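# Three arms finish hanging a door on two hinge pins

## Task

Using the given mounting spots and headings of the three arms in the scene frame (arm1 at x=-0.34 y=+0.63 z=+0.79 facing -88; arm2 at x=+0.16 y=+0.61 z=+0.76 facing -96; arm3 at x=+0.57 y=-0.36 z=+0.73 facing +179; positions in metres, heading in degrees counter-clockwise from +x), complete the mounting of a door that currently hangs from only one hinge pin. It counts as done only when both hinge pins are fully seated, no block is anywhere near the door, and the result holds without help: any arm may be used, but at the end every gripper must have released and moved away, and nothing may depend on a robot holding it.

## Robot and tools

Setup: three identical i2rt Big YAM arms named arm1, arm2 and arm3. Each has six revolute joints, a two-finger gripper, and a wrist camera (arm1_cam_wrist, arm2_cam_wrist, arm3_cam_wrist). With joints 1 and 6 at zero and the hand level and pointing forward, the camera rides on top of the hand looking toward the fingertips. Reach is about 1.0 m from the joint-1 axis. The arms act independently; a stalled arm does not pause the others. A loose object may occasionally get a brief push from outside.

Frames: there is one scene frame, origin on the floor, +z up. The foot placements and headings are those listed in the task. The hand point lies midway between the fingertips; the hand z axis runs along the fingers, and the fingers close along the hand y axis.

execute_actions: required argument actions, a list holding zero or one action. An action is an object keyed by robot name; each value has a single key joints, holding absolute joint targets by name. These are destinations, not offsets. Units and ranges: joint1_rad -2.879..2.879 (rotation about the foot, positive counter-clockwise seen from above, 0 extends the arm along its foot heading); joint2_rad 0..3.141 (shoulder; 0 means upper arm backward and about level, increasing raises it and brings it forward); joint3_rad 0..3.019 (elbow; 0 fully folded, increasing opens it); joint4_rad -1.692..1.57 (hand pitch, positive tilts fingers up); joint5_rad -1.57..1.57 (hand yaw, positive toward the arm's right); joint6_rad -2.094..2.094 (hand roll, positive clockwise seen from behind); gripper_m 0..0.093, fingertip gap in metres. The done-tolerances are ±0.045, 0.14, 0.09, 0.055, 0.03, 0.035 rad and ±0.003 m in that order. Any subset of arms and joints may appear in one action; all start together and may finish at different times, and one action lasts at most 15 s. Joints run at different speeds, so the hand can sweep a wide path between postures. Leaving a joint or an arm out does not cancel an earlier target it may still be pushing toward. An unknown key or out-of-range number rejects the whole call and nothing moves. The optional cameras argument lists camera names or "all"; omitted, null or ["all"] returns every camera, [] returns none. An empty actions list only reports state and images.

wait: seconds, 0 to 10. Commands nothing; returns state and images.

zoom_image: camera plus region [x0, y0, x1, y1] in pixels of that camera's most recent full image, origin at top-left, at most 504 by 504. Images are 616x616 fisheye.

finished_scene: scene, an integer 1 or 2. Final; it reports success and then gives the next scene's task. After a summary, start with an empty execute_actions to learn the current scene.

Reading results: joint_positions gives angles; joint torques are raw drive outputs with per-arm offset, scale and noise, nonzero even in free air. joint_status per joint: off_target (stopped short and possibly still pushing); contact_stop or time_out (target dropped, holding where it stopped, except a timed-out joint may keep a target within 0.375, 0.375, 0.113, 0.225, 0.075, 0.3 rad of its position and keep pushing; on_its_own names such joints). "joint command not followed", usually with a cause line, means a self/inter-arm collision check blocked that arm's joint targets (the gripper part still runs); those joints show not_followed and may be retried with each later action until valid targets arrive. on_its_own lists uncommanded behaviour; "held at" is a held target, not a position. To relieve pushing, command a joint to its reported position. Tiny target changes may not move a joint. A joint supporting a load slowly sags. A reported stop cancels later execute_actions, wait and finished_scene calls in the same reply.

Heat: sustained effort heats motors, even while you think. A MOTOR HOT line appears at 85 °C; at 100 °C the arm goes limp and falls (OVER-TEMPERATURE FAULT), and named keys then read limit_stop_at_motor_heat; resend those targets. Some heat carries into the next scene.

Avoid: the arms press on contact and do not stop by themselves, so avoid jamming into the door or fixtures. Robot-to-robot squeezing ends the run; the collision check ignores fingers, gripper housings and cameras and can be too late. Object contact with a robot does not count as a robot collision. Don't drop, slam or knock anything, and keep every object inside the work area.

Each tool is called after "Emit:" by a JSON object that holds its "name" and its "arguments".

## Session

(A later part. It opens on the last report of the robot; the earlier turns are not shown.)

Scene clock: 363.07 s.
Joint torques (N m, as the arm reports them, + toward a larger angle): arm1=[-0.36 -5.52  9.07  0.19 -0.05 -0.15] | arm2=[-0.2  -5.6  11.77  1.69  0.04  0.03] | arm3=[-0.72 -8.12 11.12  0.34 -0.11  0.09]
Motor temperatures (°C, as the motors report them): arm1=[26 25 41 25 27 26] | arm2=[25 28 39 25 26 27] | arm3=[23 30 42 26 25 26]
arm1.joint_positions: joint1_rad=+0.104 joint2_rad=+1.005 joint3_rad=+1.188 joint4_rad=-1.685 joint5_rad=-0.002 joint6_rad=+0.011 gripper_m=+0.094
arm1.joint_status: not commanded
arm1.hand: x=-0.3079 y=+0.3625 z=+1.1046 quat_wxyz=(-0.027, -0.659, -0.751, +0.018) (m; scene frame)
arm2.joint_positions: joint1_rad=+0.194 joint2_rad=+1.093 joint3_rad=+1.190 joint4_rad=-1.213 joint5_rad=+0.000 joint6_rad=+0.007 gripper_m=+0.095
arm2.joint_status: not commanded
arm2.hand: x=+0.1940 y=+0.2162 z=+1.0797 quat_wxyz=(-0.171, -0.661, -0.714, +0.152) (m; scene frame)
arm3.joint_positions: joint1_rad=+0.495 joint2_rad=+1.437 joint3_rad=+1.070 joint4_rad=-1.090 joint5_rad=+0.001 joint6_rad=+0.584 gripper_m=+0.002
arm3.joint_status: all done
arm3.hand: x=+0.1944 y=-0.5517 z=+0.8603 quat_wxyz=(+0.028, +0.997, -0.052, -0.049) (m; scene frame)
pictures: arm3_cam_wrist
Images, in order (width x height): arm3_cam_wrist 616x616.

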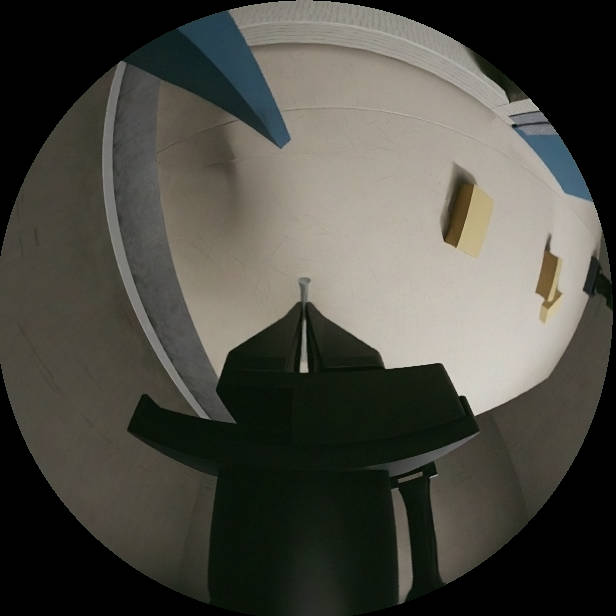

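Emit:
{"name": "execute_actions", "arguments": {"actions": [{"arm3":{"joints":{"joint1_rad":-0.178,"joint6_rad":0,"joint2_rad":1.3,"joint4_rad":-0.9}}}], "cameras": []}}

Emit:
{"name": "execute_actions", "arguments": {"actions": [{"arm3":{"joints":{"joint2_rad":1.5,"joint3_rad":0.69,"joint4_rad":0.81}}}], "cameras": ["arm3_cam_wrist"]}}

Scene clock: 375.20 s.
Joint torques (N m, as the arm reports them, + toward a larger angle): arm1=[-0.46 -5.48  9.06  0.19 -0.07 -0.16] | arm2=[ 0.16 -6.02 11.74  1.52  0.04  0.04] | arm3=[-0.18 -8.33 11.67  1.55 -0.14 -0.02]
Motor temperatures (°C, as the motors report them): arm1=[26 25 41 25 27 26] | arm2=[25 28 39 25 26 27] | arm3=[23 30 44 26 25 26]
arm1.joint_positions: joint1_rad=+0.104 joint2_rad=+1.005 joint3_rad=+1.188 joint4_rad=-1.685 joint5_rad=-0.002 joint6_rad=+0.011 gripper_m=+0.094
arm1.joint_status: not commanded
arm1.hand: x=-0.3079 y=+0.3625 z=+1.1046 quat_wxyz=(-0.027, -0.659, -0.751, +0.018) (m; scene frame)
arm2.joint_positions: joint1_rad=+0.194 joint2_rad=+1.093 joint3_rad=+1.190 joint4_rad=-1.213 joint5_rad=+0.000 joint6_rad=+0.007 gripper_m=+0.095
arm2.joint_status: not commanded
arm2.hand: x=+0.1940 y=+0.2162 z=+1.0797 quat_wxyz=(-0.171, -0.661, -0.714, +0.152) (m; scene frame)
arm3.joint_positions: joint1_rad=-0.174 joint2_rad=+1.297 joint3_rad=+1.070 joint4_rad=-0.913 joint5_rad=+0.001 joint6_rad=+0.008 gripper_m=+0.002
arm3.joint_status: all done
arm3.hand: x=+0.1189 y=-0.2701 z=+0.9308 quat_wxyz=(-0.020, +0.972, -0.097, -0.213) (m; scene frame)
pictures: none
No camera images: the call's "cameras" was empty. Leave "cameras" out to get every camera's image.

Scene clock: 377.10 s.
Joint torques (N m, as the arm reports them, + toward a larger angle): arm1=[-0.54 -5.36  9.07  0.18 -0.06 -0.16] | arm2=[ 0.01 -5.85 11.7   1.64  0.04  0.02] | arm3=[ 0.13 -9.72  7.9   2.56 -0.21 -0.03]
Motor temperatures (°C, as the motors report them): arm1=[26 25 41 25 27 26] | arm2=[25 28 39 25 26 27] | arm3=[23 30 44 26 25 26]
arm1.joint_positions: joint1_rad=+0.104 joint2_rad=+1.005 joint3_rad=+1.188 joint4_rad=-1.685 joint5_rad=-0.002 joint6_rad=+0.011 gripper_m=+0.094
arm1.joint_status: not commanded
arm1.hand: x=-0.3079 y=+0.3625 z=+1.1046 quat_wxyz=(-0.027, -0.659, -0.751, +0.018) (m; scene frame)
arm2.joint_positions: joint1_rad=+0.194 joint2_rad=+1.093 joint3_rad=+1.190 joint4_rad=-1.213 joint5_rad=+0.000 joint6_rad=+0.007 gripper_m=+0.095
arm2.joint_status: not commanded
arm2.hand: x=+0.1940 y=+0.2162 z=+1.0797 quat_wxyz=(-0.171, -0.661, -0.714, +0.152) (m; scene frame)
arm3.joint_positions: joint1_rad=-0.174 joint2_rad=+1.506 joint3_rad=+0.687 joint4_rad=+0.788 joint5_rad=+0.002 joint6_rad=+0.007 gripper_m=+0.000
arm3.joint_status: all done
arm3.hand: x=+0.0087 y=-0.2487 z=+0.9527 quat_wxyz=(-0.064, +0.715, -0.071, -0.693) (m; scene frame)
pictures: arm3_cam_wrist
Images, in order (width x height): arm3_cam_wrist 616x616.

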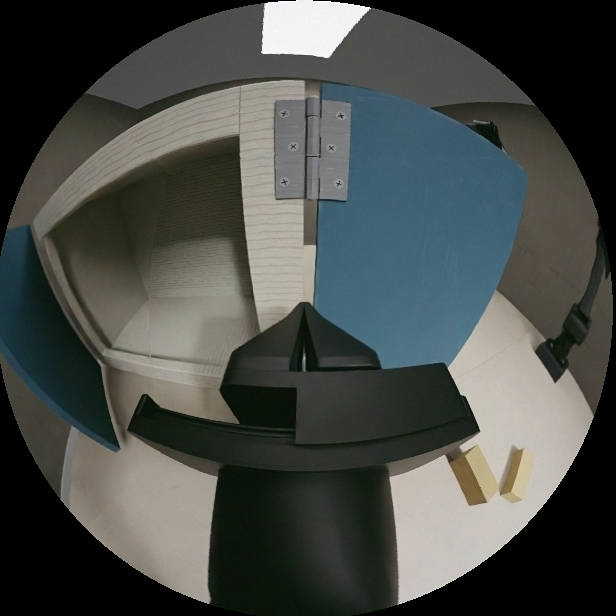

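Emit:
{"name": "execute_actions", "arguments": {"actions": [{"arm3":{"joints":{"joint2_rad":1.3,"joint3_rad":1.07,"joint4_rad":-1.1}}}], "cameras": ["arm3_cam_wrist","arm2_cam_wrist"]}}

Scene clock: 382.40 s.
Joint torques (N m, as the arm reports them, + toward a larger angle): arm1=[-0.43 -5.62  9.04  0.18 -0.06 -0.16] | arm2=[-0.03 -5.64 11.67  1.59  0.07  0.04] | arm3=[-0.41 -7.83 10.41  0.39 -0.19 -0.03]
Motor temperatures (°C, as the motors report them): arm1=[26 25 41 25 27 26] | arm2=[25 28 39 25 26 27] | arm3=[23 30 44 26 25 26]
arm1.joint_positions: joint1_rad=+0.104 joint2_rad=+1.005 joint3_rad=+1.188 joint4_rad=-1.685 joint5_rad=-0.002 joint6_rad=+0.011 gripper_m=+0.094
arm1.joint_status: not commanded
arm1.hand: x=-0.3079 y=+0.3625 z=+1.1046 quat_wxyz=(-0.027, -0.659, -0.751, +0.018) (m; scene frame)
arm2.joint_positions: joint1_rad=+0.194 joint2_rad=+1.093 joint3_rad=+1.190 joint4_rad=-1.213 joint5_rad=+0.000 joint6_rad=+0.007 gripper_m=+0.095
arm2.joint_status: not commanded
arm2.hand: x=+0.1940 y=+0.2162 z=+1.0797 quat_wxyz=(-0.171, -0.661, -0.714, +0.152) (m; scene frame)
arm3.joint_positions: joint1_rad=-0.174 joint2_rad=+1.295 joint3_rad=+1.052 joint4_rad=-1.089 joint5_rad=+0.002 joint6_rad=+0.007 gripper_m=+0.000
arm3.joint_status: all done
arm3.hand: x=+0.1645 y=-0.2787 z=+0.9097 quat_wxyz=(-0.012, +0.988, -0.098, -0.119) (m; scene frame)
pictures: arm2_cam_wrist, arm3_cam_wrist
Images, in order (width x height): arm2_cam_wrist 616x616, arm3_cam_wrist 616x616.

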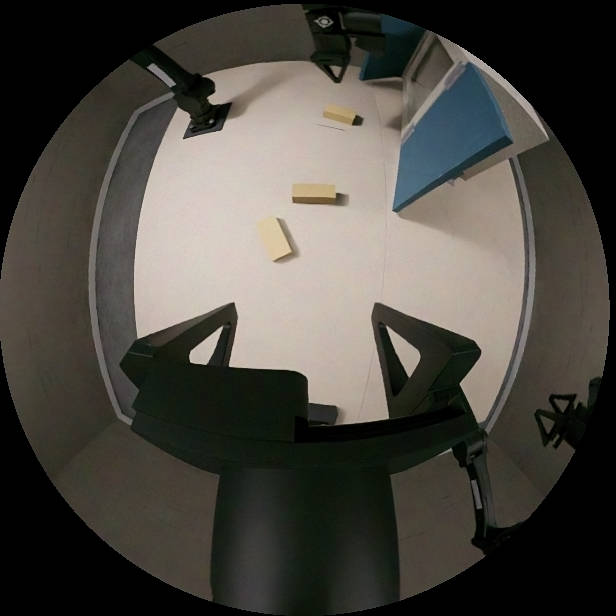

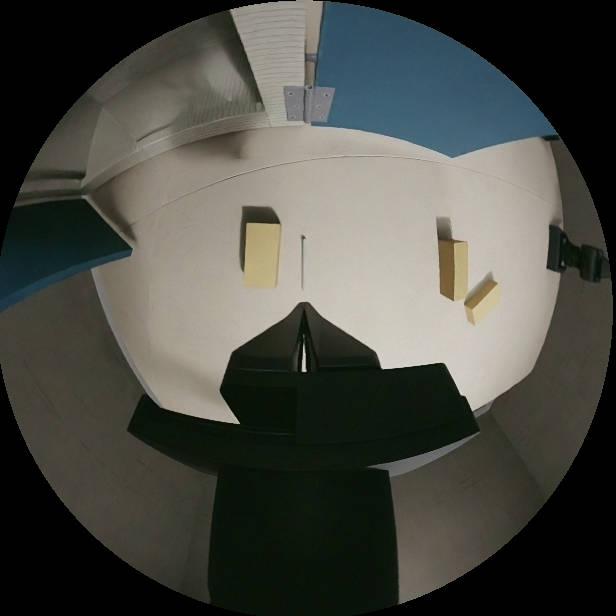

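Emit:
{"name": "execute_actions", "arguments": {"actions": [{"arm3":{"joints":{"joint2_rad":1.68,"joint3_rad":1.14,"joint4_rad":-1.02,"gripper_m":0.03}}}], "cameras": ["arm3_cam_wrist"]}}

Scene clock: 399.40 s.
Joint torques (N m, as the arm reports them, + toward a larger angle): arm1=[-0.47 -5.49  9.07  0.22 -0.06 -0.16] | arm2=[-0.05 -5.96 11.74  1.55  0.02  0.02] | arm3=[ -0.13 -12.85   9.75   0.71  -0.18  -0.03]
Motor temperatures (°C, as the motors report them): arm1=[26 25 41 25 27 26] | arm2=[25 28 40 25 26 27] | arm3=[23 30 44 26 25 26]
arm1.joint_positions: joint1_rad=+0.104 joint2_rad=+1.005 joint3_rad=+1.188 joint4_rad=-1.685 joint5_rad=-0.002 joint6_rad=+0.011 gripper_m=+0.094
arm1.joint_status: not commanded
arm1.hand: x=-0.3079 y=+0.3625 z=+1.1046 quat_wxyz=(-0.027, -0.659, -0.751, +0.018) (m; scene frame)
arm2.joint_positions: joint1_rad=+0.194 joint2_rad=+1.093 joint3_rad=+1.190 joint4_rad=-1.213 joint5_rad=+0.000 joint6_rad=+0.007 gripper_m=+0.095
arm2.joint_status: not commanded
arm2.hand: x=+0.1940 y=+0.2162 z=+1.0797 quat_wxyz=(-0.171, -0.661, -0.714, +0.152) (m; scene frame)
arm3.joint_positions: joint1_rad=-0.174 joint2_rad=+1.695 joint3_rad=+1.113 joint4_rad=-1.028 joint5_rad=+0.002 joint6_rad=+0.007 gripper_m=+0.030
arm3.joint_status: all done
arm3.hand: x=+0.1328 y=-0.2725 z=+0.7690 quat_wxyz=(+0.001, +0.995, -0.099, +0.020) (m; scene frame)
pictures: arm3_cam_wrist
Images, in order (width x height): arm3_cam_wrist 616x616.

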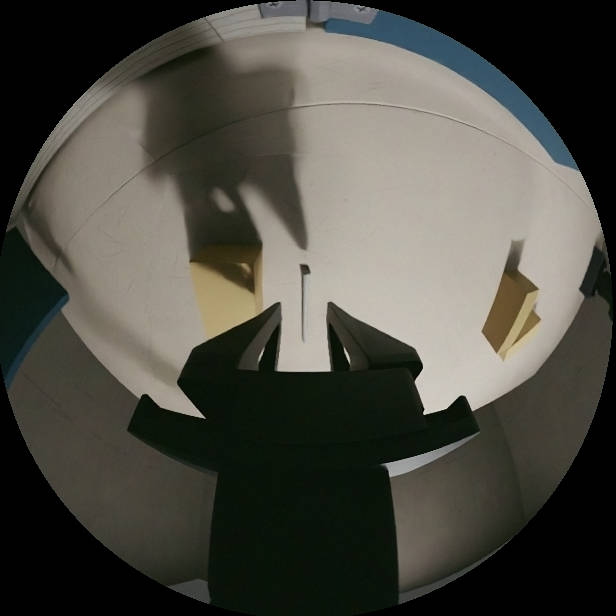

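Emit:
{"name": "execute_actions", "arguments": {"actions": [{"arm3":{"joints":{"joint2_rad":1.77,"joint3_rad":1.07,"joint4_rad":-0.9,"gripper_m":0.018}}}], "cameras": ["arm3_cam_wrist"]}}

Scene clock: 409.97 s.
Joint torques (N m, as the arm reports them, + toward a larger angle): arm1=[-0.33 -5.58  9.05  0.17 -0.05 -0.15] | arm2=[-0.25 -5.65 11.65  1.57  0.02  0.03] | arm3=[ -0.21 -10.35   6.43   0.55  -0.16  -0.03]
Motor temperatures (°C, as the motors report them): arm1=[26 25 41 25 27 26] | arm2=[25 28 40 25 26 27] | arm3=[23 31 44 26 25 26]
arm1.joint_positions: joint1_rad=+0.104 joint2_rad=+1.005 joint3_rad=+1.188 joint4_rad=-1.685 joint5_rad=-0.002 joint6_rad=+0.011 gripper_m=+0.094
arm1.joint_status: not commanded
arm1.hand: x=-0.3079 y=+0.3625 z=+1.1046 quat_wxyz=(-0.027, -0.659, -0.751, +0.018) (m; scene frame)
arm2.joint_positions: joint1_rad=+0.194 joint2_rad=+1.093 joint3_rad=+1.190 joint4_rad=-1.213 joint5_rad=+0.000 joint6_rad=+0.007 gripper_m=+0.095
arm2.joint_status: not commanded
arm2.hand: x=+0.1940 y=+0.2162 z=+1.0797 quat_wxyz=(-0.171, -0.661, -0.714, +0.152) (m; scene frame)
arm3.joint_positions: joint1_rad=-0.174 joint2_rad=+1.754 joint3_rad=+1.076 joint4_rad=-0.910 joint5_rad=+0.001 joint6_rad=+0.007 gripper_m=+0.018
arm3.joint_status: all done
arm3.hand: x=+0.1275 y=-0.2715 z=+0.7319 quat_wxyz=(+0.000, +0.995, -0.098, +0.009) (m; scene frame)
pictures: arm3_cam_wrist
Images, in order (width x height): arm3_cam_wrist 616x616.

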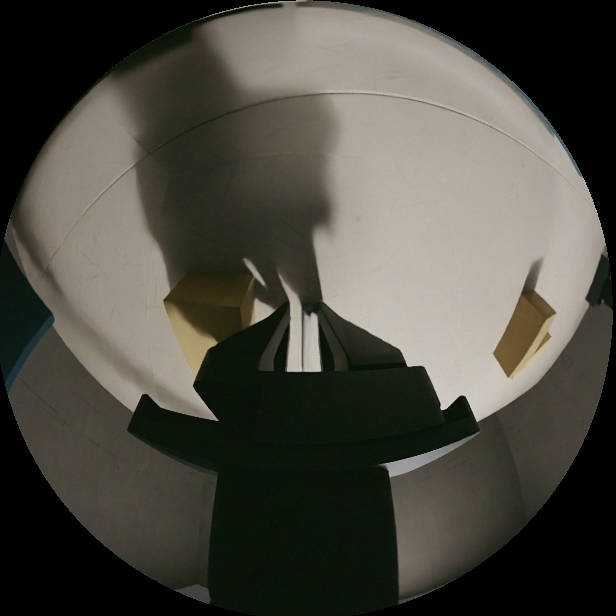

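Emit:
{"name": "execute_actions", "arguments": {"actions": [{"arm3":{"joints":{"joint2_rad":1.66,"joint4_rad":-0.95}}}], "cameras": []}}

Emit:
{"name": "execute_actions", "arguments": {"actions": [{"arm3":{"joints":{"joint2_rad":1.705,"joint3_rad":1.005,"joint4_rad":-0.895}}}], "cameras": ["arm3_cam_wrist"]}}

Scene clock: 416.80 s.
Joint torques (N m, as the arm reports them, + toward a larger angle): arm1=[-0.49 -5.54  9.07  0.2  -0.06 -0.16] | arm2=[-0.01 -6.06 11.61  1.54  0.04  0.04] | arm3=[ -0.01 -11.86   7.66   0.18  -0.15  -0.02]
Motor temperatures (°C, as the motors report them): arm1=[26 25 41 25 27 26] | arm2=[25 28 40 25 26 27] | arm3=[23 31 43 26 25 26]
arm1.joint_positions: joint1_rad=+0.104 joint2_rad=+1.005 joint3_rad=+1.188 joint4_rad=-1.685 joint5_rad=-0.002 joint6_rad=+0.011 gripper_m=+0.094
arm1.joint_status: not commanded
arm1.hand: x=-0.3079 y=+0.3625 z=+1.1046 quat_wxyz=(-0.027, -0.659, -0.751, +0.018) (m; scene frame)
arm2.joint_positions: joint1_rad=+0.194 joint2_rad=+1.093 joint3_rad=+1.190 joint4_rad=-1.213 joint5_rad=+0.000 joint6_rad=+0.007 gripper_m=+0.095
arm2.joint_status: not commanded
arm2.hand: x=+0.1940 y=+0.2162 z=+1.0797 quat_wxyz=(-0.171, -0.661, -0.714, +0.152) (m; scene frame)
arm3.joint_positions: joint1_rad=-0.174 joint2_rad=+1.665 joint3_rad=+1.067 joint4_rad=-0.940 joint5_rad=+0.001 joint6_rad=+0.007 gripper_m=+0.018
arm3.joint_status: all done
arm3.hand: x=+0.1294 y=-0.2719 z=+0.7672 quat_wxyz=(-0.002, +0.995, -0.098, -0.016) (m; scene frame)
pictures: none
No camera images: the call's "cameras" was empty. Leave "cameras" out to get every camera's image.

Scene clock: 417.63 s.
Joint torques (N m, as the arm reports them, + toward a larger angle): arm1=[-0.44 -5.57  9.07  0.21 -0.06 -0.16] | arm2=[-0.05 -5.82 11.62  1.56  0.01  0.04] | arm3=[ -0.03 -11.07   7.09   0.91  -0.14  -0.06]
Motor temperatures (°C, as the motors report them): arm1=[26 25 41 25 27 26] | arm2=[25 28 40 25 26 27] | arm3=[23 31 43 26 25 26]
arm1.joint_positions: joint1_rad=+0.104 joint2_rad=+1.005 joint3_rad=+1.188 joint4_rad=-1.685 joint5_rad=-0.002 joint6_rad=+0.011 gripper_m=+0.094
arm1.joint_status: not commanded
arm1.hand: x=-0.3079 y=+0.3625 z=+1.1046 quat_wxyz=(-0.027, -0.659, -0.751, +0.018) (m; scene frame)
arm2.joint_positions: joint1_rad=+0.194 joint2_rad=+1.093 joint3_rad=+1.190 joint4_rad=-1.213 joint5_rad=+0.000 joint6_rad=+0.007 gripper_m=+0.095
arm2.joint_status: not commanded
arm2.hand: x=+0.1940 y=+0.2162 z=+1.0797 quat_wxyz=(-0.171, -0.661, -0.714, +0.152) (m; scene frame)
arm3.joint_positions: joint1_rad=-0.174 joint2_rad=+1.699 joint3_rad=+1.002 joint4_rad=-0.908 joint5_rad=+0.001 joint6_rad=+0.007 gripper_m=+0.018
arm3.joint_status: all done
arm3.hand: x=+0.1558 y=-0.2770 z=+0.7332 quat_wxyz=(+0.001, +0.995, -0.098, +0.017) (m; scene frame)
pictures: arm3_cam_wrist
Images, in order (width x height): arm3_cam_wrist 616x616.

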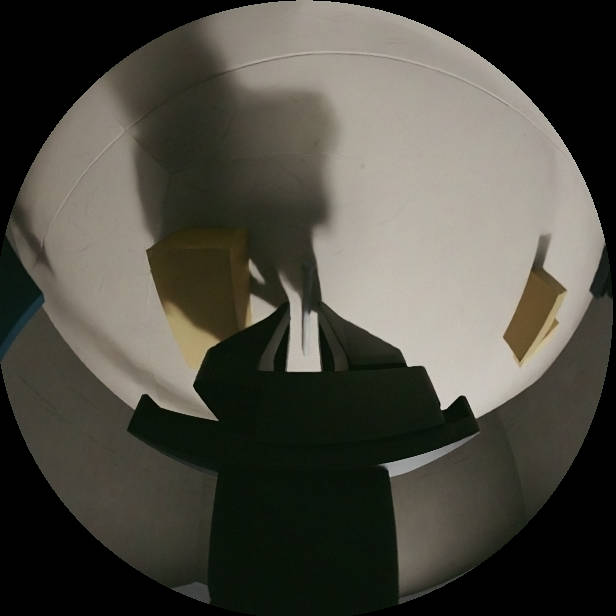

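Emit:
{"name": "execute_actions", "arguments": {"actions": [{"arm3":{"joints":{"joint2_rad":1.73}}}], "cameras": []}}

Emit:
{"name": "execute_actions", "arguments": {"actions": [{"arm3":{"joints":{"gripper_m":0.0}}}], "cameras": []}}

Emit:
{"name": "execute_actions", "arguments": {"actions": [{"arm3":{"joints":{"joint2_rad":1.5,"joint4_rad":-0.9}}}], "cameras": ["arm3_cam_wrist"]}}

Emit:
{"name": "zoom_image", "arguments": {"camera": "arm3_cam_wrist", "region": [260, 240, 350, 390]}}

Scene clock: 424.77 s.
Joint torques (N m, as the arm reports them, + toward a larger angle): arm1=[-0.55 -5.49  9.09  0.2  -0.06 -0.15] | arm2=[-0.33 -5.95 11.75  1.6   0.02  0.01] | arm3=[-0.17 -8.97  7.09  0.79 -0.16 -0.02]
Motor temperatures (°C, as the motors report them): arm1=[26 25 41 25 27 26] | arm2=[25 28 40 25 26 27] | arm3=[23 31 42 26 25 26]
arm1.joint_positions: joint1_rad=+0.104 joint2_rad=+1.005 joint3_rad=+1.188 joint4_rad=-1.685 joint5_rad=-0.002 joint6_rad=+0.011 gripper_m=+0.094
arm1.joint_status: not commanded
arm1.hand: x=-0.3079 y=+0.3625 z=+1.1046 quat_wxyz=(-0.027, -0.659, -0.751, +0.018) (m; scene frame)
arm2.joint_positions: joint1_rad=+0.194 joint2_rad=+1.093 joint3_rad=+1.190 joint4_rad=-1.213 joint5_rad=+0.000 joint6_rad=+0.007 gripper_m=+0.095
arm2.joint_status: not commanded
arm2.hand: x=+0.1940 y=+0.2162 z=+1.0797 quat_wxyz=(-0.171, -0.661, -0.714, +0.152) (m; scene frame)
arm3.joint_positions: joint1_rad=-0.174 joint2_rad=+1.704 joint3_rad=+1.002 joint4_rad=-0.906 joint5_rad=+0.001 joint6_rad=+0.007 gripper_m=+0.018
arm3.joint_status: all done
arm3.hand: x=+0.1560 y=-0.2770 z=+0.7313 quat_wxyz=(+0.001, +0.995, -0.098, +0.019) (m; scene frame)
pictures: none
No camera images: the call's "cameras" was empty. Leave "cameras" out to get every camera's image.

Scene clock: 425.23 s.
Joint torques (N m, as the arm reports them, + toward a larger angle): arm1=[-0.69 -5.55  9.08  0.2  -0.07 -0.16] | arm2=[ 0.03 -5.74 11.78  1.46  0.04  0.01] | arm3=[-0.48 -9.16  7.01  0.76 -0.09 -0.02]
Motor temperatures (°C, as the motors report them): arm1=[26 25 41 25 27 26] | arm2=[25 28 40 25 26 27] | arm3=[23 31 42 26 25 26]
arm1.joint_positions: joint1_rad=+0.104 joint2_rad=+1.005 joint3_rad=+1.188 joint4_rad=-1.685 joint5_rad=-0.002 joint6_rad=+0.011 gripper_m=+0.094
arm1.joint_status: not commanded
arm1.hand: x=-0.3079 y=+0.3625 z=+1.1046 quat_wxyz=(-0.027, -0.659, -0.751, +0.018) (m; scene frame)
arm2.joint_positions: joint1_rad=+0.194 joint2_rad=+1.093 joint3_rad=+1.190 joint4_rad=-1.213 joint5_rad=+0.000 joint6_rad=+0.007 gripper_m=+0.095
arm2.joint_status: not commanded
arm2.hand: x=+0.1940 y=+0.2162 z=+1.0797 quat_wxyz=(-0.171, -0.661, -0.714, +0.152) (m; scene frame)
arm3.joint_positions: joint1_rad=-0.174 joint2_rad=+1.704 joint3_rad=+1.002 joint4_rad=-0.906 joint5_rad=+0.000 joint6_rad=+0.007 gripper_m=+0.002
arm3.joint_status: all done
arm3.hand: x=+0.1560 y=-0.2772 z=+0.7313 quat_wxyz=(+0.001, +0.995, -0.098, +0.019) (m; scene frame)
pictures: none
No camera images: the call's "cameras" was empty. Leave "cameras" out to get every camera's image.

Scene clock: 426.30 s.
Joint torques (N m, as the arm reports them, + toward a larger angle): arm1=[-0.57 -5.46  9.07  0.2  -0.06 -0.17] | arm2=[-0.12 -5.83 11.62  1.62  0.03  0.02] | arm3=[-0.21 -8.87  8.64  0.91 -0.11 -0.01]
Motor temperatures (°C, as the motors report them): arm1=[26 25 41 25 27 26] | arm2=[25 28 40 25 26 27] | arm3=[23 31 42 26 25 26]
arm1.joint_positions: joint1_rad=+0.104 joint2_rad=+1.005 joint3_rad=+1.188 joint4_rad=-1.685 joint5_rad=-0.002 joint6_rad=+0.011 gripper_m=+0.094
arm1.joint_status: not commanded
arm1.hand: x=-0.3079 y=+0.3625 z=+1.1046 quat_wxyz=(-0.027, -0.659, -0.751, +0.018) (m; scene frame)
arm2.joint_positions: joint1_rad=+0.194 joint2_rad=+1.093 joint3_rad=+1.190 joint4_rad=-1.213 joint5_rad=+0.000 joint6_rad=+0.007 gripper_m=+0.095
arm2.joint_status: not commanded
arm2.hand: x=+0.1940 y=+0.2162 z=+1.0797 quat_wxyz=(-0.171, -0.661, -0.714, +0.152) (m; scene frame)
arm3.joint_positions: joint1_rad=-0.174 joint2_rad=+1.488 joint3_rad=+1.000 joint4_rad=-0.906 joint5_rad=+0.000 joint6_rad=+0.007 gripper_m=+0.002
arm3.joint_status: all done
arm3.hand: x=+0.1393 y=-0.2740 z=+0.8192 quat_wxyz=(-0.009, +0.991, -0.098, -0.088) (m; scene frame)
pictures: arm3_cam_wrist
Images, in order (width x height): arm3_cam_wrist 616x616.

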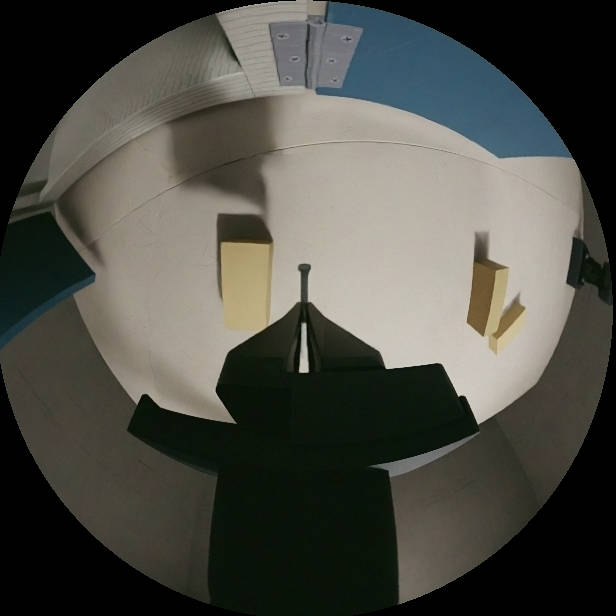

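Region (260, 240, 350, 390) of arm3_cam_wrist's 616x616 image, scaled by 3.360, with more detail than that image has; it fills the left 302 columns of this view, and the rest is white.

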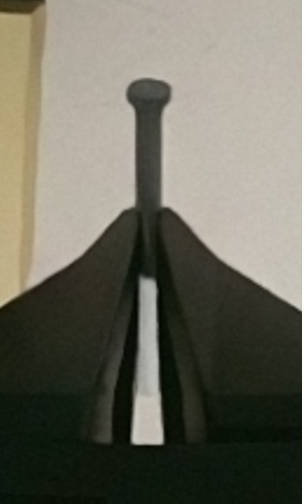

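Emit:
{"name": "execute_actions", "arguments": {"actions": [{"arm3":{"joints":{"joint2_rad":1.35,"joint3_rad":0.9,"joint4_rad":-0.55}}}], "cameras": ["arm3_cam_wrist"]}}

Emit:
{"name": "execute_actions", "arguments": {"actions": [{"arm3":{"joints":{"joint2_rad":1.35,"joint3_rad":0.78,"joint4_rad":-0.1}}}], "cameras": ["arm3_cam_wrist"]}}

Scene clock: 434.67 s.
Joint torques (N m, as the arm reports them, + toward a larger angle): arm1=[-0.39 -5.37  9.09  0.17 -0.07 -0.15] | arm2=[-0.24 -5.73 11.72  1.57  0.02  0.03] | arm3=[-0.32 -8.59  9.38  1.87 -0.1  -0.03]
Motor temperatures (°C, as the motors report them): arm1=[26 25 41 25 27 26] | arm2=[25 28 40 25 26 27] | arm3=[23 30 42 26 25 26]
arm1.joint_positions: joint1_rad=+0.104 joint2_rad=+1.005 joint3_rad=+1.188 joint4_rad=-1.685 joint5_rad=-0.002 joint6_rad=+0.011 gripper_m=+0.094
arm1.joint_status: not commanded
arm1.hand: x=-0.3079 y=+0.3625 z=+1.1046 quat_wxyz=(-0.027, -0.659, -0.751, +0.018) (m; scene frame)
arm2.joint_positions: joint1_rad=+0.194 joint2_rad=+1.093 joint3_rad=+1.190 joint4_rad=-1.213 joint5_rad=+0.000 joint6_rad=+0.007 gripper_m=+0.095
arm2.joint_status: not commanded
arm2.hand: x=+0.1940 y=+0.2162 z=+1.0797 quat_wxyz=(-0.171, -0.661, -0.714, +0.152) (m; scene frame)
arm3.joint_positions: joint1_rad=-0.174 joint2_rad=+1.353 joint3_rad=+0.891 joint4_rad=-0.569 joint5_rad=+0.000 joint6_rad=+0.007 gripper_m=+0.002
arm3.joint_status: all done
arm3.hand: x=+0.1040 y=-0.2673 z=+0.8604 quat_wxyz=(-0.025, +0.959, -0.095, -0.265) (m; scene frame)
pictures: arm3_cam_wrist
Images, in order (width x height): arm3_cam_wrist 616x616.

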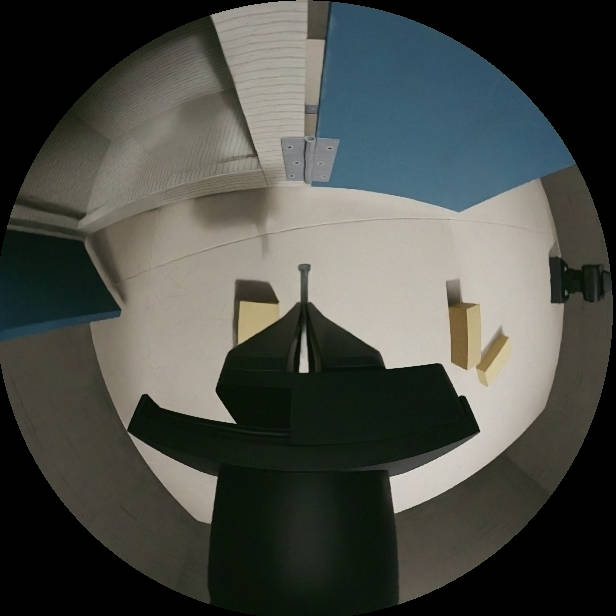

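Scene clock: 435.83 s.
Joint torques (N m, as the arm reports them, + toward a larger angle): arm1=[-0.37 -5.59  9.04  0.22 -0.05 -0.14] | arm2=[-0.04 -5.73 11.65  1.63  0.01  0.03] | arm3=[ 0.46 -8.42  9.58  2.32 -0.16 -0.03]
Motor temperatures (°C, as the motors report them): arm1=[26 25 41 25 27 26] | arm2=[25 28 40 25 26 27] | arm3=[23 30 42 26 25 26]
arm1.joint_positions: joint1_rad=+0.104 joint2_rad=+1.005 joint3_rad=+1.188 joint4_rad=-1.685 joint5_rad=-0.002 joint6_rad=+0.011 gripper_m=+0.094
arm1.joint_status: not commanded
arm1.hand: x=-0.3079 y=+0.3625 z=+1.1046 quat_wxyz=(-0.027, -0.659, -0.751, +0.018) (m; scene frame)
arm2.joint_positions: joint1_rad=+0.194 joint2_rad=+1.093 joint3_rad=+1.190 joint4_rad=-1.213 joint5_rad=+0.000 joint6_rad=+0.007 gripper_m=+0.095
arm2.joint_status: not commanded
arm2.hand: x=+0.1940 y=+0.2162 z=+1.0797 quat_wxyz=(-0.171, -0.661, -0.714, +0.152) (m; scene frame)
arm3.joint_positions: joint1_rad=-0.174 joint2_rad=+1.353 joint3_rad=+0.769 joint4_rad=-0.121 joint5_rad=+0.000 joint6_rad=+0.007 gripper_m=+0.002
arm3.joint_status: all done
arm3.hand: x=+0.0672 y=-0.2602 z=+0.8714 quat_wxyz=(-0.039, +0.904, -0.089, -0.417) (m; scene frame)
pictures: arm3_cam_wrist
Images, in order (width x height): arm3_cam_wrist 616x616.

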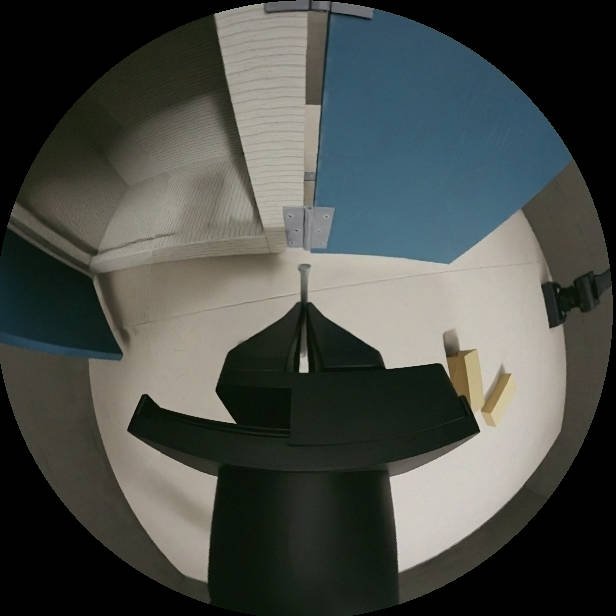

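Emit:
{"name": "execute_actions", "arguments": {"actions": [{"arm3":{"joints":{"joint4_rad":0.35}}}], "cameras": []}}

Emit:
{"name": "execute_actions", "arguments": {"actions": [{"arm3":{"joints":{"joint2_rad":1.45,"joint3_rad":0.7,"joint4_rad":0.76}}}], "cameras": ["arm3_cam_wrist","arm2_cam_wrist"]}}

Scene clock: 442.07 s.
Joint torques (N m, as the arm reports them, + toward a larger angle): arm1=[-0.4  -5.54  9.08  0.21 -0.06 -0.16] | arm2=[ 0.01 -6.27 11.74  1.55  0.07  0.04] | arm3=[-0.04 -9.08  9.75  2.65 -0.14 -0.01]
Motor temperatures (°C, as the motors report them): arm1=[26 25 41 25 27 26] | arm2=[25 28 40 25 26 27] | arm3=[23 30 43 26 25 26]
arm1.joint_positions: joint1_rad=+0.104 joint2_rad=+1.005 joint3_rad=+1.188 joint4_rad=-1.685 joint5_rad=-0.002 joint6_rad=+0.011 gripper_m=+0.094
arm1.joint_status: not commanded
arm1.hand: x=-0.3079 y=+0.3625 z=+1.1046 quat_wxyz=(-0.027, -0.659, -0.751, +0.018) (m; scene frame)
arm2.joint_positions: joint1_rad=+0.194 joint2_rad=+1.093 joint3_rad=+1.190 joint4_rad=-1.213 joint5_rad=+0.000 joint6_rad=+0.007 gripper_m=+0.095
arm2.joint_status: not commanded
arm2.hand: x=+0.1940 y=+0.2162 z=+1.0797 quat_wxyz=(-0.171, -0.661, -0.714, +0.152) (m; scene frame)
arm3.joint_positions: joint1_rad=-0.174 joint2_rad=+1.353 joint3_rad=+0.769 joint4_rad=+0.327 joint5_rad=+0.000 joint6_rad=+0.007 gripper_m=+0.002
arm3.joint_status: all done
arm3.hand: x=+0.0174 y=-0.2507 z=+0.9682 quat_wxyz=(-0.056, +0.788, -0.078, -0.608) (m; scene frame)
pictures: none
No camera images: the call's "cameras" was empty. Leave "cameras" out to get every camera's image.

Scene clock: 443.20 s.
Joint torques (N m, as the arm reports them, + toward a larger angle): arm1=[-0.53 -5.57  9.02  0.18 -0.05 -0.16] | arm2=[-0.02 -5.71 11.72  1.59  0.05  0.01] | arm3=[-0.31 -9.79  8.61  2.49 -0.15 -0.01]
Motor temperatures (°C, as the motors report them): arm1=[26 25 41 25 27 26] | arm2=[25 28 40 25 26 27] | arm3=[23 30 43 26 25 26]
arm1.joint_positions: joint1_rad=+0.104 joint2_rad=+1.005 joint3_rad=+1.188 joint4_rad=-1.685 joint5_rad=-0.002 joint6_rad=+0.011 gripper_m=+0.094
arm1.joint_status: not commanded
arm1.hand: x=-0.3079 y=+0.3625 z=+1.1046 quat_wxyz=(-0.027, -0.659, -0.751, +0.018) (m; scene frame)
arm2.joint_positions: joint1_rad=+0.194 joint2_rad=+1.093 joint3_rad=+1.190 joint4_rad=-1.213 joint5_rad=+0.000 joint6_rad=+0.007 gripper_m=+0.095
arm2.joint_status: not commanded
arm2.hand: x=+0.1940 y=+0.2162 z=+1.0797 quat_wxyz=(-0.171, -0.661, -0.714, +0.152) (m; scene frame)
arm3.joint_positions: joint1_rad=-0.174 joint2_rad=+1.461 joint3_rad=+0.690 joint4_rad=+0.737 joint5_rad=+0.000 joint6_rad=+0.007 gripper_m=+0.002
arm3.joint_status: all done
arm3.hand: x=+0.0126 y=-0.2498 z=+0.9669 quat_wxyz=(-0.064, +0.715, -0.070, -0.692) (m; scene frame)
pictures: arm2_cam_wrist, arm3_cam_wrist
Images, in order (width x height): arm2_cam_wrist 616x616, arm3_cam_wrist 616x616.

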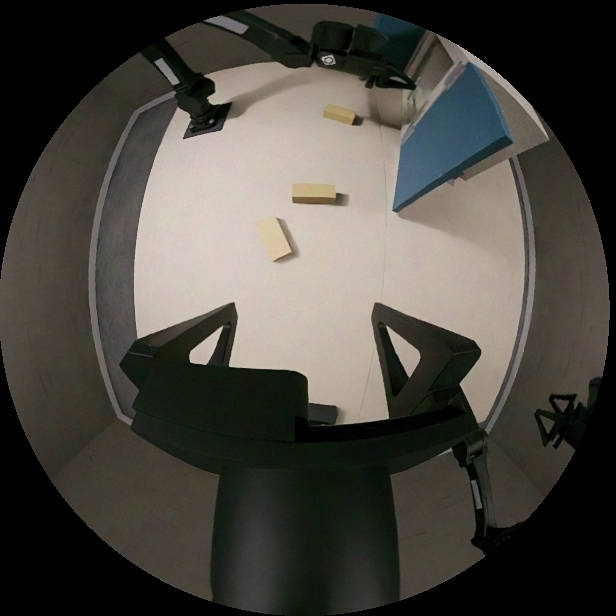

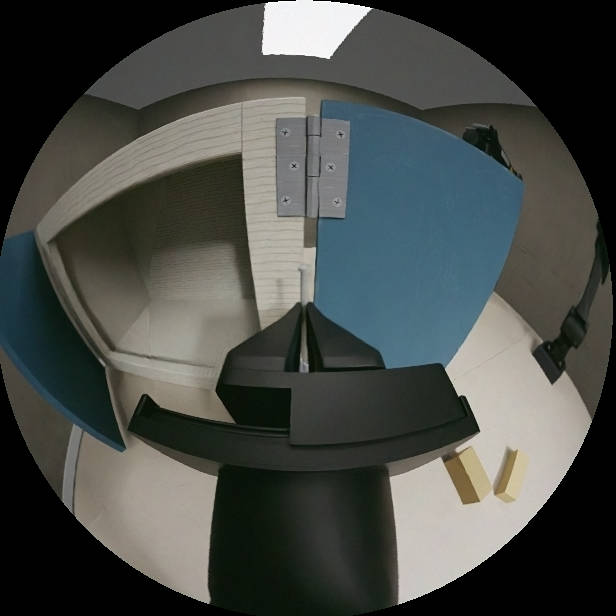

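Emit:
{"name": "execute_actions", "arguments": {"actions": [{"arm3":{"joints":{"joint1_rad":-0.2,"joint2_rad":1.75,"joint3_rad":0.86,"joint4_rad":0.93}}}], "cameras": ["arm3_cam_wrist"]}}

Scene clock: 459.40 s.
Joint torques (N m, as the arm reports them, + toward a larger angle): arm1=[-0.5  -5.5   9.05  0.16 -0.06 -0.15] | arm2=[-0.05 -5.9  11.55  1.68  0.03  0.01] | arm3=[-1.43 -3.99 11.21  0.14  0.04 -0.07]
Motor temperatures (°C, as the motors report them): arm1=[26 25 41 25 27 26] | arm2=[25 28 40 25 26 27] | arm3=[23 30 43 27 25 26]
arm1.joint_positions: joint1_rad=+0.104 joint2_rad=+1.005 joint3_rad=+1.188 joint4_rad=-1.685 joint5_rad=-0.002 joint6_rad=+0.011 gripper_m=+0.094
arm1.joint_status: not commanded
arm1.hand: x=-0.3079 y=+0.3625 z=+1.1046 quat_wxyz=(-0.027, -0.659, -0.751, +0.018) (m; scene frame)
arm2.joint_positions: joint1_rad=+0.194 joint2_rad=+1.093 joint3_rad=+1.190 joint4_rad=-1.213 joint5_rad=+0.000 joint6_rad=+0.007 gripper_m=+0.095
arm2.joint_status: not commanded
arm2.hand: x=+0.1940 y=+0.2162 z=+1.0797 quat_wxyz=(-0.171, -0.661, -0.714, +0.152) (m; scene frame)
arm3.joint_positions: joint1_rad=-0.186 joint2_rad=+1.663 joint3_rad=+0.813 joint4_rad=+0.974 joint5_rad=-0.004 joint6_rad=+0.008 gripper_m=+0.002
arm3.joint_status: all done
arm3.hand: x=-0.0382 y=-0.2334 z=+0.9713 quat_wxyz=(-0.071, +0.659, -0.068, -0.746) (m; scene frame)
pictures: arm3_cam_wrist
Images, in order (width x height): arm3_cam_wrist 616x616.

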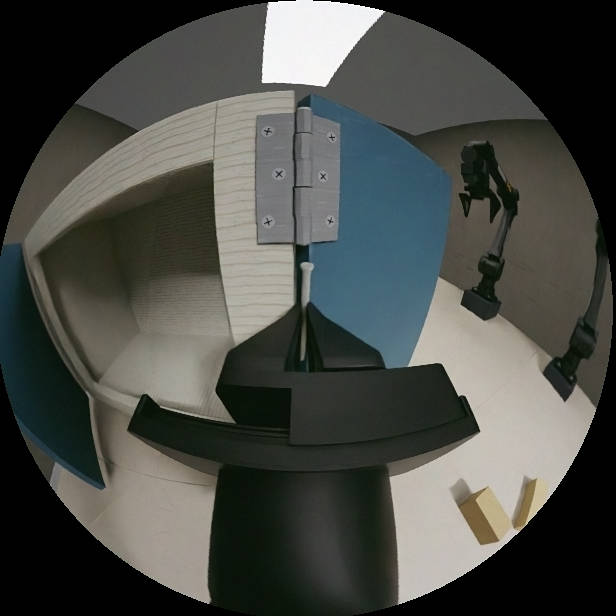

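Emit:
{"name": "execute_actions", "arguments": {"actions": [{"arm3":{"joints":{"joint1_rad":-0.186,"joint2_rad":1.58,"joint3_rad":0.75,"joint4_rad":0.83}}}], "cameras": ["arm3_cam_wrist","arm2_cam_wrist"]}}

Scene clock: 465.53 s.
Joint torques (N m, as the arm reports them, + toward a larger angle): arm1=[-0.47 -5.59  9.06  0.24 -0.06 -0.16] | arm2=[ 0.04 -5.41 11.77  1.61  0.06  0.05] | arm3=[ -0.03 -12.16   7.97   1.45   0.04  -0.03]
Motor temperatures (°C, as the motors report them): arm1=[26 25 41 25 27 26] | arm2=[25 28 41 25 26 27] | arm3=[23 30 44 27 25 26]
arm1.joint_positions: joint1_rad=+0.104 joint2_rad=+1.005 joint3_rad=+1.188 joint4_rad=-1.685 joint5_rad=-0.002 joint6_rad=+0.011 gripper_m=+0.094
arm1.joint_status: not commanded
arm1.hand: x=-0.3079 y=+0.3625 z=+1.1046 quat_wxyz=(-0.027, -0.659, -0.751, +0.018) (m; scene frame)
arm2.joint_positions: joint1_rad=+0.194 joint2_rad=+1.093 joint3_rad=+1.190 joint4_rad=-1.213 joint5_rad=+0.000 joint6_rad=+0.007 gripper_m=+0.095
arm2.joint_status: not commanded
arm2.hand: x=+0.1940 y=+0.2162 z=+1.0797 quat_wxyz=(-0.171, -0.661, -0.714, +0.152) (m; scene frame)
arm3.joint_positions: joint1_rad=-0.186 joint2_rad=+1.595 joint3_rad=+0.742 joint4_rad=+0.836 joint5_rad=-0.003 joint6_rad=+0.008 gripper_m=+0.002
arm3.joint_status: all done
arm3.hand: x=-0.0141 y=-0.2382 z=+0.9424 quat_wxyz=(-0.067, +0.709, -0.073, -0.698) (m; scene frame)
pictures: arm2_cam_wrist, arm3_cam_wrist
Images, in order (width x height): arm2_cam_wrist 616x616, arm3_cam_wrist 616x616.

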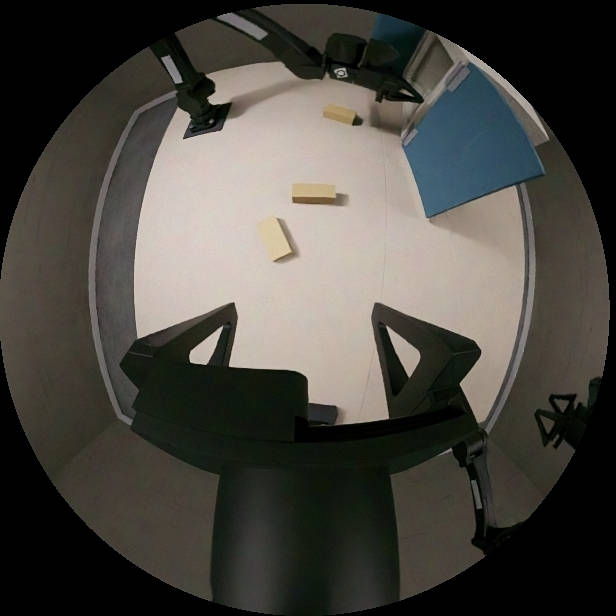

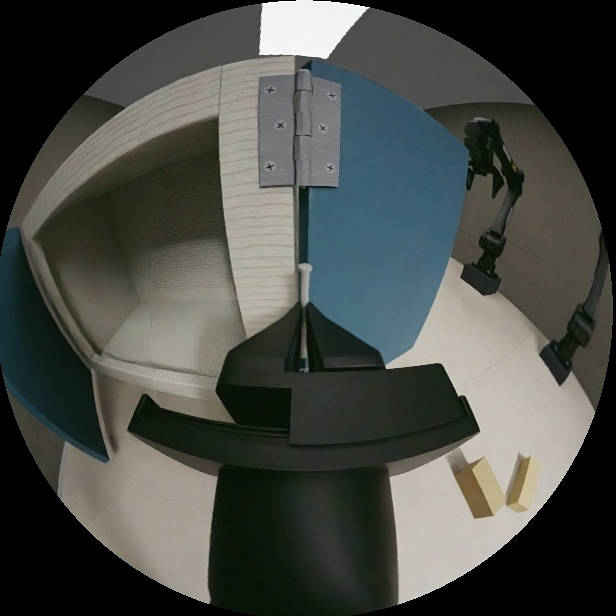

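Emit:
{"name": "execute_actions", "arguments": {"actions": [{"arm2":{"joints":{"joint1_rad":0.5,"joint2_rad":1.5,"joint3_rad":1.2,"joint4_rad":-0.4,"joint5_rad":0.6}}}], "cameras": ["arm2_cam_wrist"]}}

Scene clock: 487.60 s.
Joint torques (N m, as the arm reports them, + toward a larger angle): arm1=[-0.51 -5.36  9.07  0.16 -0.06 -0.15] | arm2=[ -1.47 -12.77  11.58   2.5    0.55   0.07] | arm3=[  0.04 -11.67   8.09   1.59   0.    -0.04]
Motor temperatures (°C, as the motors report them): arm1=[26 25 42 25 27 26] | arm2=[25 28 41 25 26 27] | arm3=[23 31 43 26 25 26]
arm1.joint_positions: joint1_rad=+0.104 joint2_rad=+1.005 joint3_rad=+1.188 joint4_rad=-1.685 joint5_rad=-0.002 joint6_rad=+0.011 gripper_m=+0.094
arm1.joint_status: not commanded
arm1.hand: x=-0.3079 y=+0.3625 z=+1.1046 quat_wxyz=(-0.027, -0.659, -0.751, +0.018) (m; scene frame)
arm2.joint_positions: joint1_rad=+0.510 joint2_rad=+1.510 joint3_rad=+1.190 joint4_rad=-0.428 joint5_rad=+0.597 joint6_rad=+0.006 gripper_m=+0.095
arm2.joint_status: all done
arm2.hand: x=+0.3011 y=+0.0316 z=+1.0130 quat_wxyz=(-0.176, -0.585, -0.661, +0.435) (m; scene frame)
arm3.joint_positions: joint1_rad=-0.186 joint2_rad=+1.595 joint3_rad=+0.742 joint4_rad=+0.836 joint5_rad=-0.003 joint6_rad=+0.008 gripper_m=+0.002
arm3.joint_status: not commanded
arm3.hand: x=-0.0141 y=-0.2382 z=+0.9424 quat_wxyz=(-0.067, +0.709, -0.073, -0.698) (m; scene frame)
pictures: arm2_cam_wrist
Images, in order (width x height): arm2_cam_wrist 616x616.

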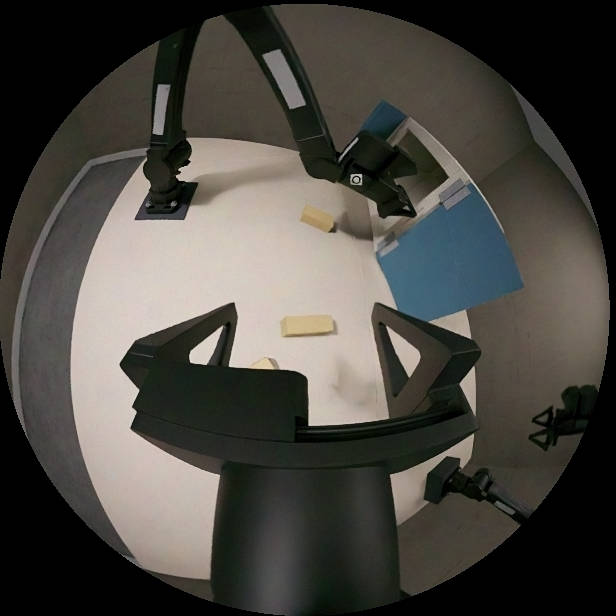

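Emit:
{"name": "zoom_image", "arguments": {"camera": "arm2_cam_wrist", "region": [360, 170, 490, 270]}}

Region (360, 170, 490, 270) of arm2_cam_wrist's 616x616 image, scaled by 3.877, with more detail than that image has; it fills the top 388 rows of this view, and the rest is white.

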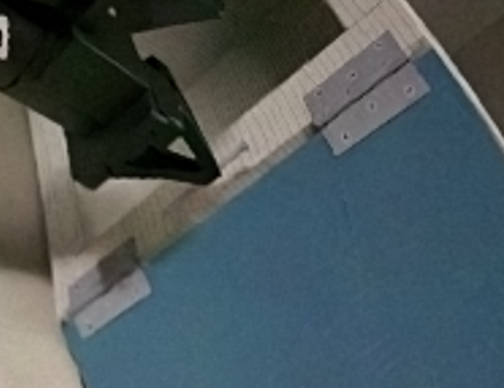

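Emit:
{"name": "execute_actions", "arguments": {"actions": [{"arm3":{"joints":{"joint2_rad":1.72,"joint3_rad":0.78,"joint4_rad":0.95}}}], "cameras": ["arm2_cam_wrist","arm3_cam_wrist"]}}

Emit:
{"name": "zoom_image", "arguments": {"camera": "arm2_cam_wrist", "region": [370, 190, 450, 270]}}

Scene clock: 503.47 s.
Joint torques (N m, as the arm reports them, + toward a larger angle): arm1=[-0.51 -5.52  9.04  0.17 -0.05 -0.16] | arm2=[ -1.27 -12.88  11.59   2.44   0.53   0.05] | arm3=[  0.03 -10.96   9.34   2.61   0.    -0.03]
Motor temperatures (°C, as the motors report them): arm1=[26 25 42 25 27 26] | arm2=[25 29 41 25 26 27] | arm3=[23 31 43 26 25 26]
arm1.joint_positions: joint1_rad=+0.104 joint2_rad=+1.005 joint3_rad=+1.188 joint4_rad=-1.685 joint5_rad=-0.002 joint6_rad=+0.011 gripper_m=+0.094
arm1.joint_status: not commanded
arm1.hand: x=-0.3079 y=+0.3625 z=+1.1046 quat_wxyz=(-0.027, -0.659, -0.751, +0.018) (m; scene frame)
arm2.joint_positions: joint1_rad=+0.510 joint2_rad=+1.510 joint3_rad=+1.190 joint4_rad=-0.428 joint5_rad=+0.597 joint6_rad=+0.006 gripper_m=+0.095
arm2.joint_status: not commanded
arm2.hand: x=+0.3011 y=+0.0316 z=+1.0130 quat_wxyz=(-0.176, -0.585, -0.661, +0.435) (m; scene frame)
arm3.joint_positions: joint1_rad=-0.186 joint2_rad=+1.725 joint3_rad=+0.745 joint4_rad=+0.927 joint5_rad=-0.003 joint6_rad=+0.008 gripper_m=+0.002
arm3.joint_status: all done
arm3.hand: x=-0.0233 y=-0.2363 z=+0.8911 quat_wxyz=(-0.066, +0.722, -0.074, -0.685) (m; scene frame)
pictures: arm2_cam_wrist, arm3_cam_wrist
Images, in order (width x height): arm2_cam_wrist 616x616, arm3_cam_wrist 616x616.

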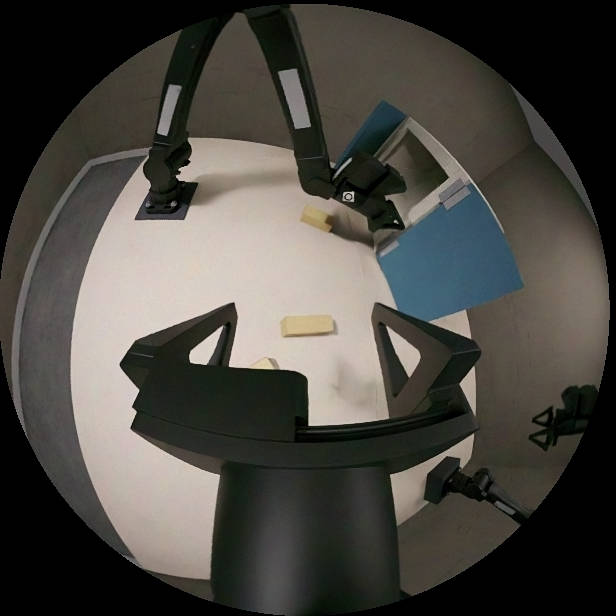

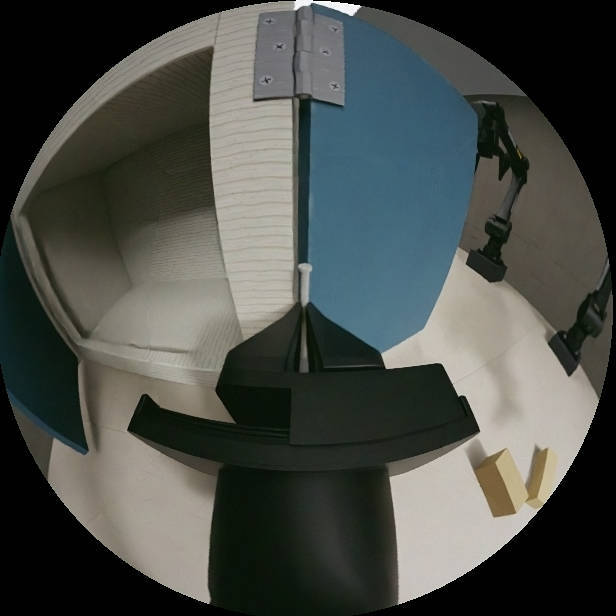

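Region (370, 190, 450, 270) of arm2_cam_wrist's 616x616 image, scaled by 6.300, with more detail than that image has.

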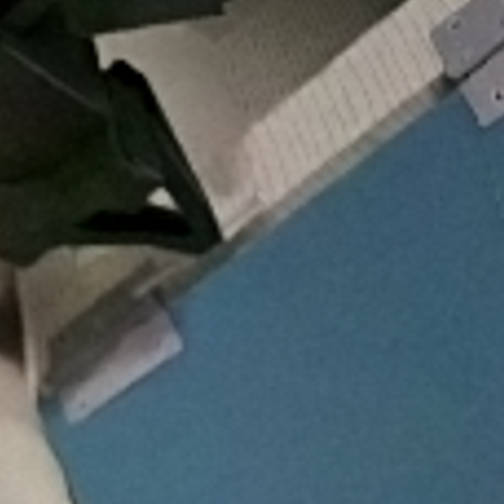

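Emit:
{"name": "execute_actions", "arguments": {"actions": [{"arm3":{"joints":{"joint3_rad":0.815}}}], "cameras": ["arm2_cam_wrist","arm3_cam_wrist"]}}

Emit:
{"name": "zoom_image", "arguments": {"camera": "arm2_cam_wrist", "region": [370, 190, 450, 270]}}

Scene clock: 509.93 s.
Joint torques (N m, as the arm reports them, + toward a larger angle): arm1=[-0.47 -5.43  9.1   0.16 -0.06 -0.14] | arm2=[ -1.35 -13.05  11.56   2.48   0.52   0.09] | arm3=[  0.14 -11.75   9.76   2.62   0.01  -0.04]
Motor temperatures (°C, as the motors report them): arm1=[26 25 42 25 27 26] | arm2=[25 29 41 25 26 27] | arm3=[23 31 43 27 25 26]
arm1.joint_positions: joint1_rad=+0.104 joint2_rad=+1.005 joint3_rad=+1.188 joint4_rad=-1.685 joint5_rad=-0.002 joint6_rad=+0.011 gripper_m=+0.094
arm1.joint_status: not commanded
arm1.hand: x=-0.3079 y=+0.3625 z=+1.1046 quat_wxyz=(-0.027, -0.659, -0.751, +0.018) (m; scene frame)
arm2.joint_positions: joint1_rad=+0.510 joint2_rad=+1.510 joint3_rad=+1.190 joint4_rad=-0.428 joint5_rad=+0.597 joint6_rad=+0.006 gripper_m=+0.095
arm2.joint_status: not commanded
arm2.hand: x=+0.3011 y=+0.0316 z=+1.0130 quat_wxyz=(-0.176, -0.585, -0.661, +0.435) (m; scene frame)
arm3.joint_positions: joint1_rad=-0.186 joint2_rad=+1.725 joint3_rad=+0.778 joint4_rad=+0.929 joint5_rad=-0.003 joint6_rad=+0.008 gripper_m=+0.002
arm3.joint_status: all done
arm3.hand: x=-0.0338 y=-0.2342 z=+0.9069 quat_wxyz=(-0.067, +0.709, -0.073, -0.698) (m; scene frame)
pictures: arm2_cam_wrist, arm3_cam_wrist
Images, in order (width x height): arm2_cam_wrist 616x616, arm3_cam_wrist 616x616.

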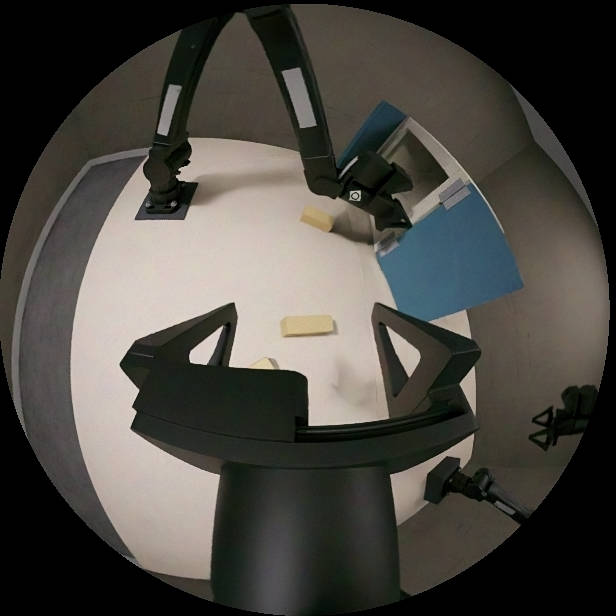

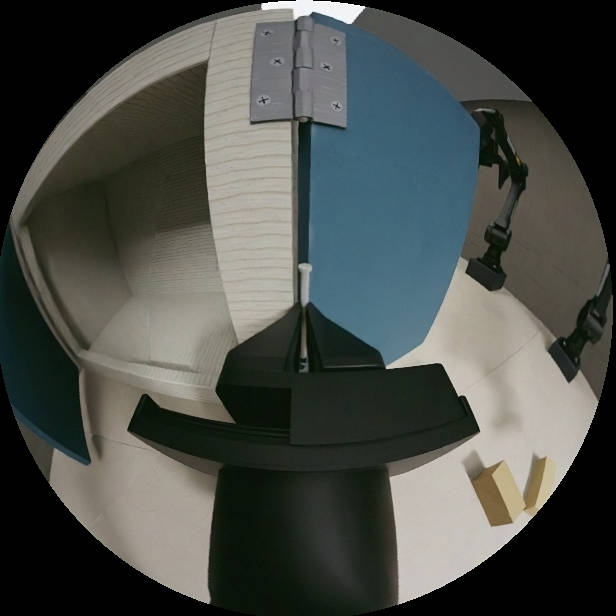

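Region (370, 190, 450, 270) of arm2_cam_wrist's 616x616 image, scaled by 6.300, with more detail than that image has.

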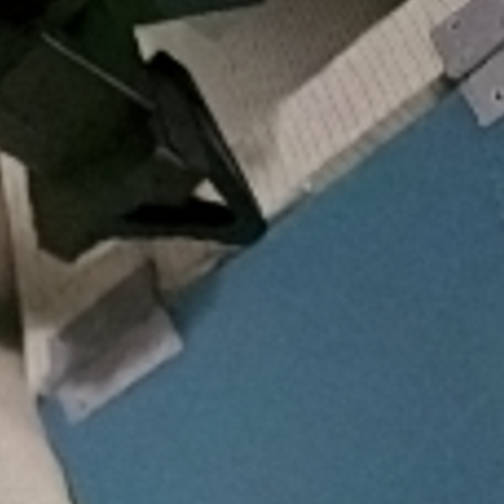

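Emit:
{"name": "zoom_image", "arguments": {"camera": "arm3_cam_wrist", "region": [280, 300, 330, 380]}}

Region (280, 300, 330, 380) of arm3_cam_wrist's 616x616 image, scaled by 6.300, with more detail than that image has; it fills the left 315 columns of this view, and the rest is white.

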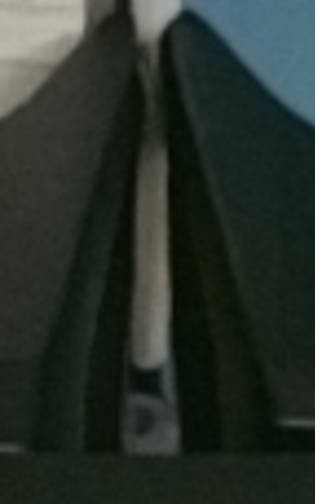

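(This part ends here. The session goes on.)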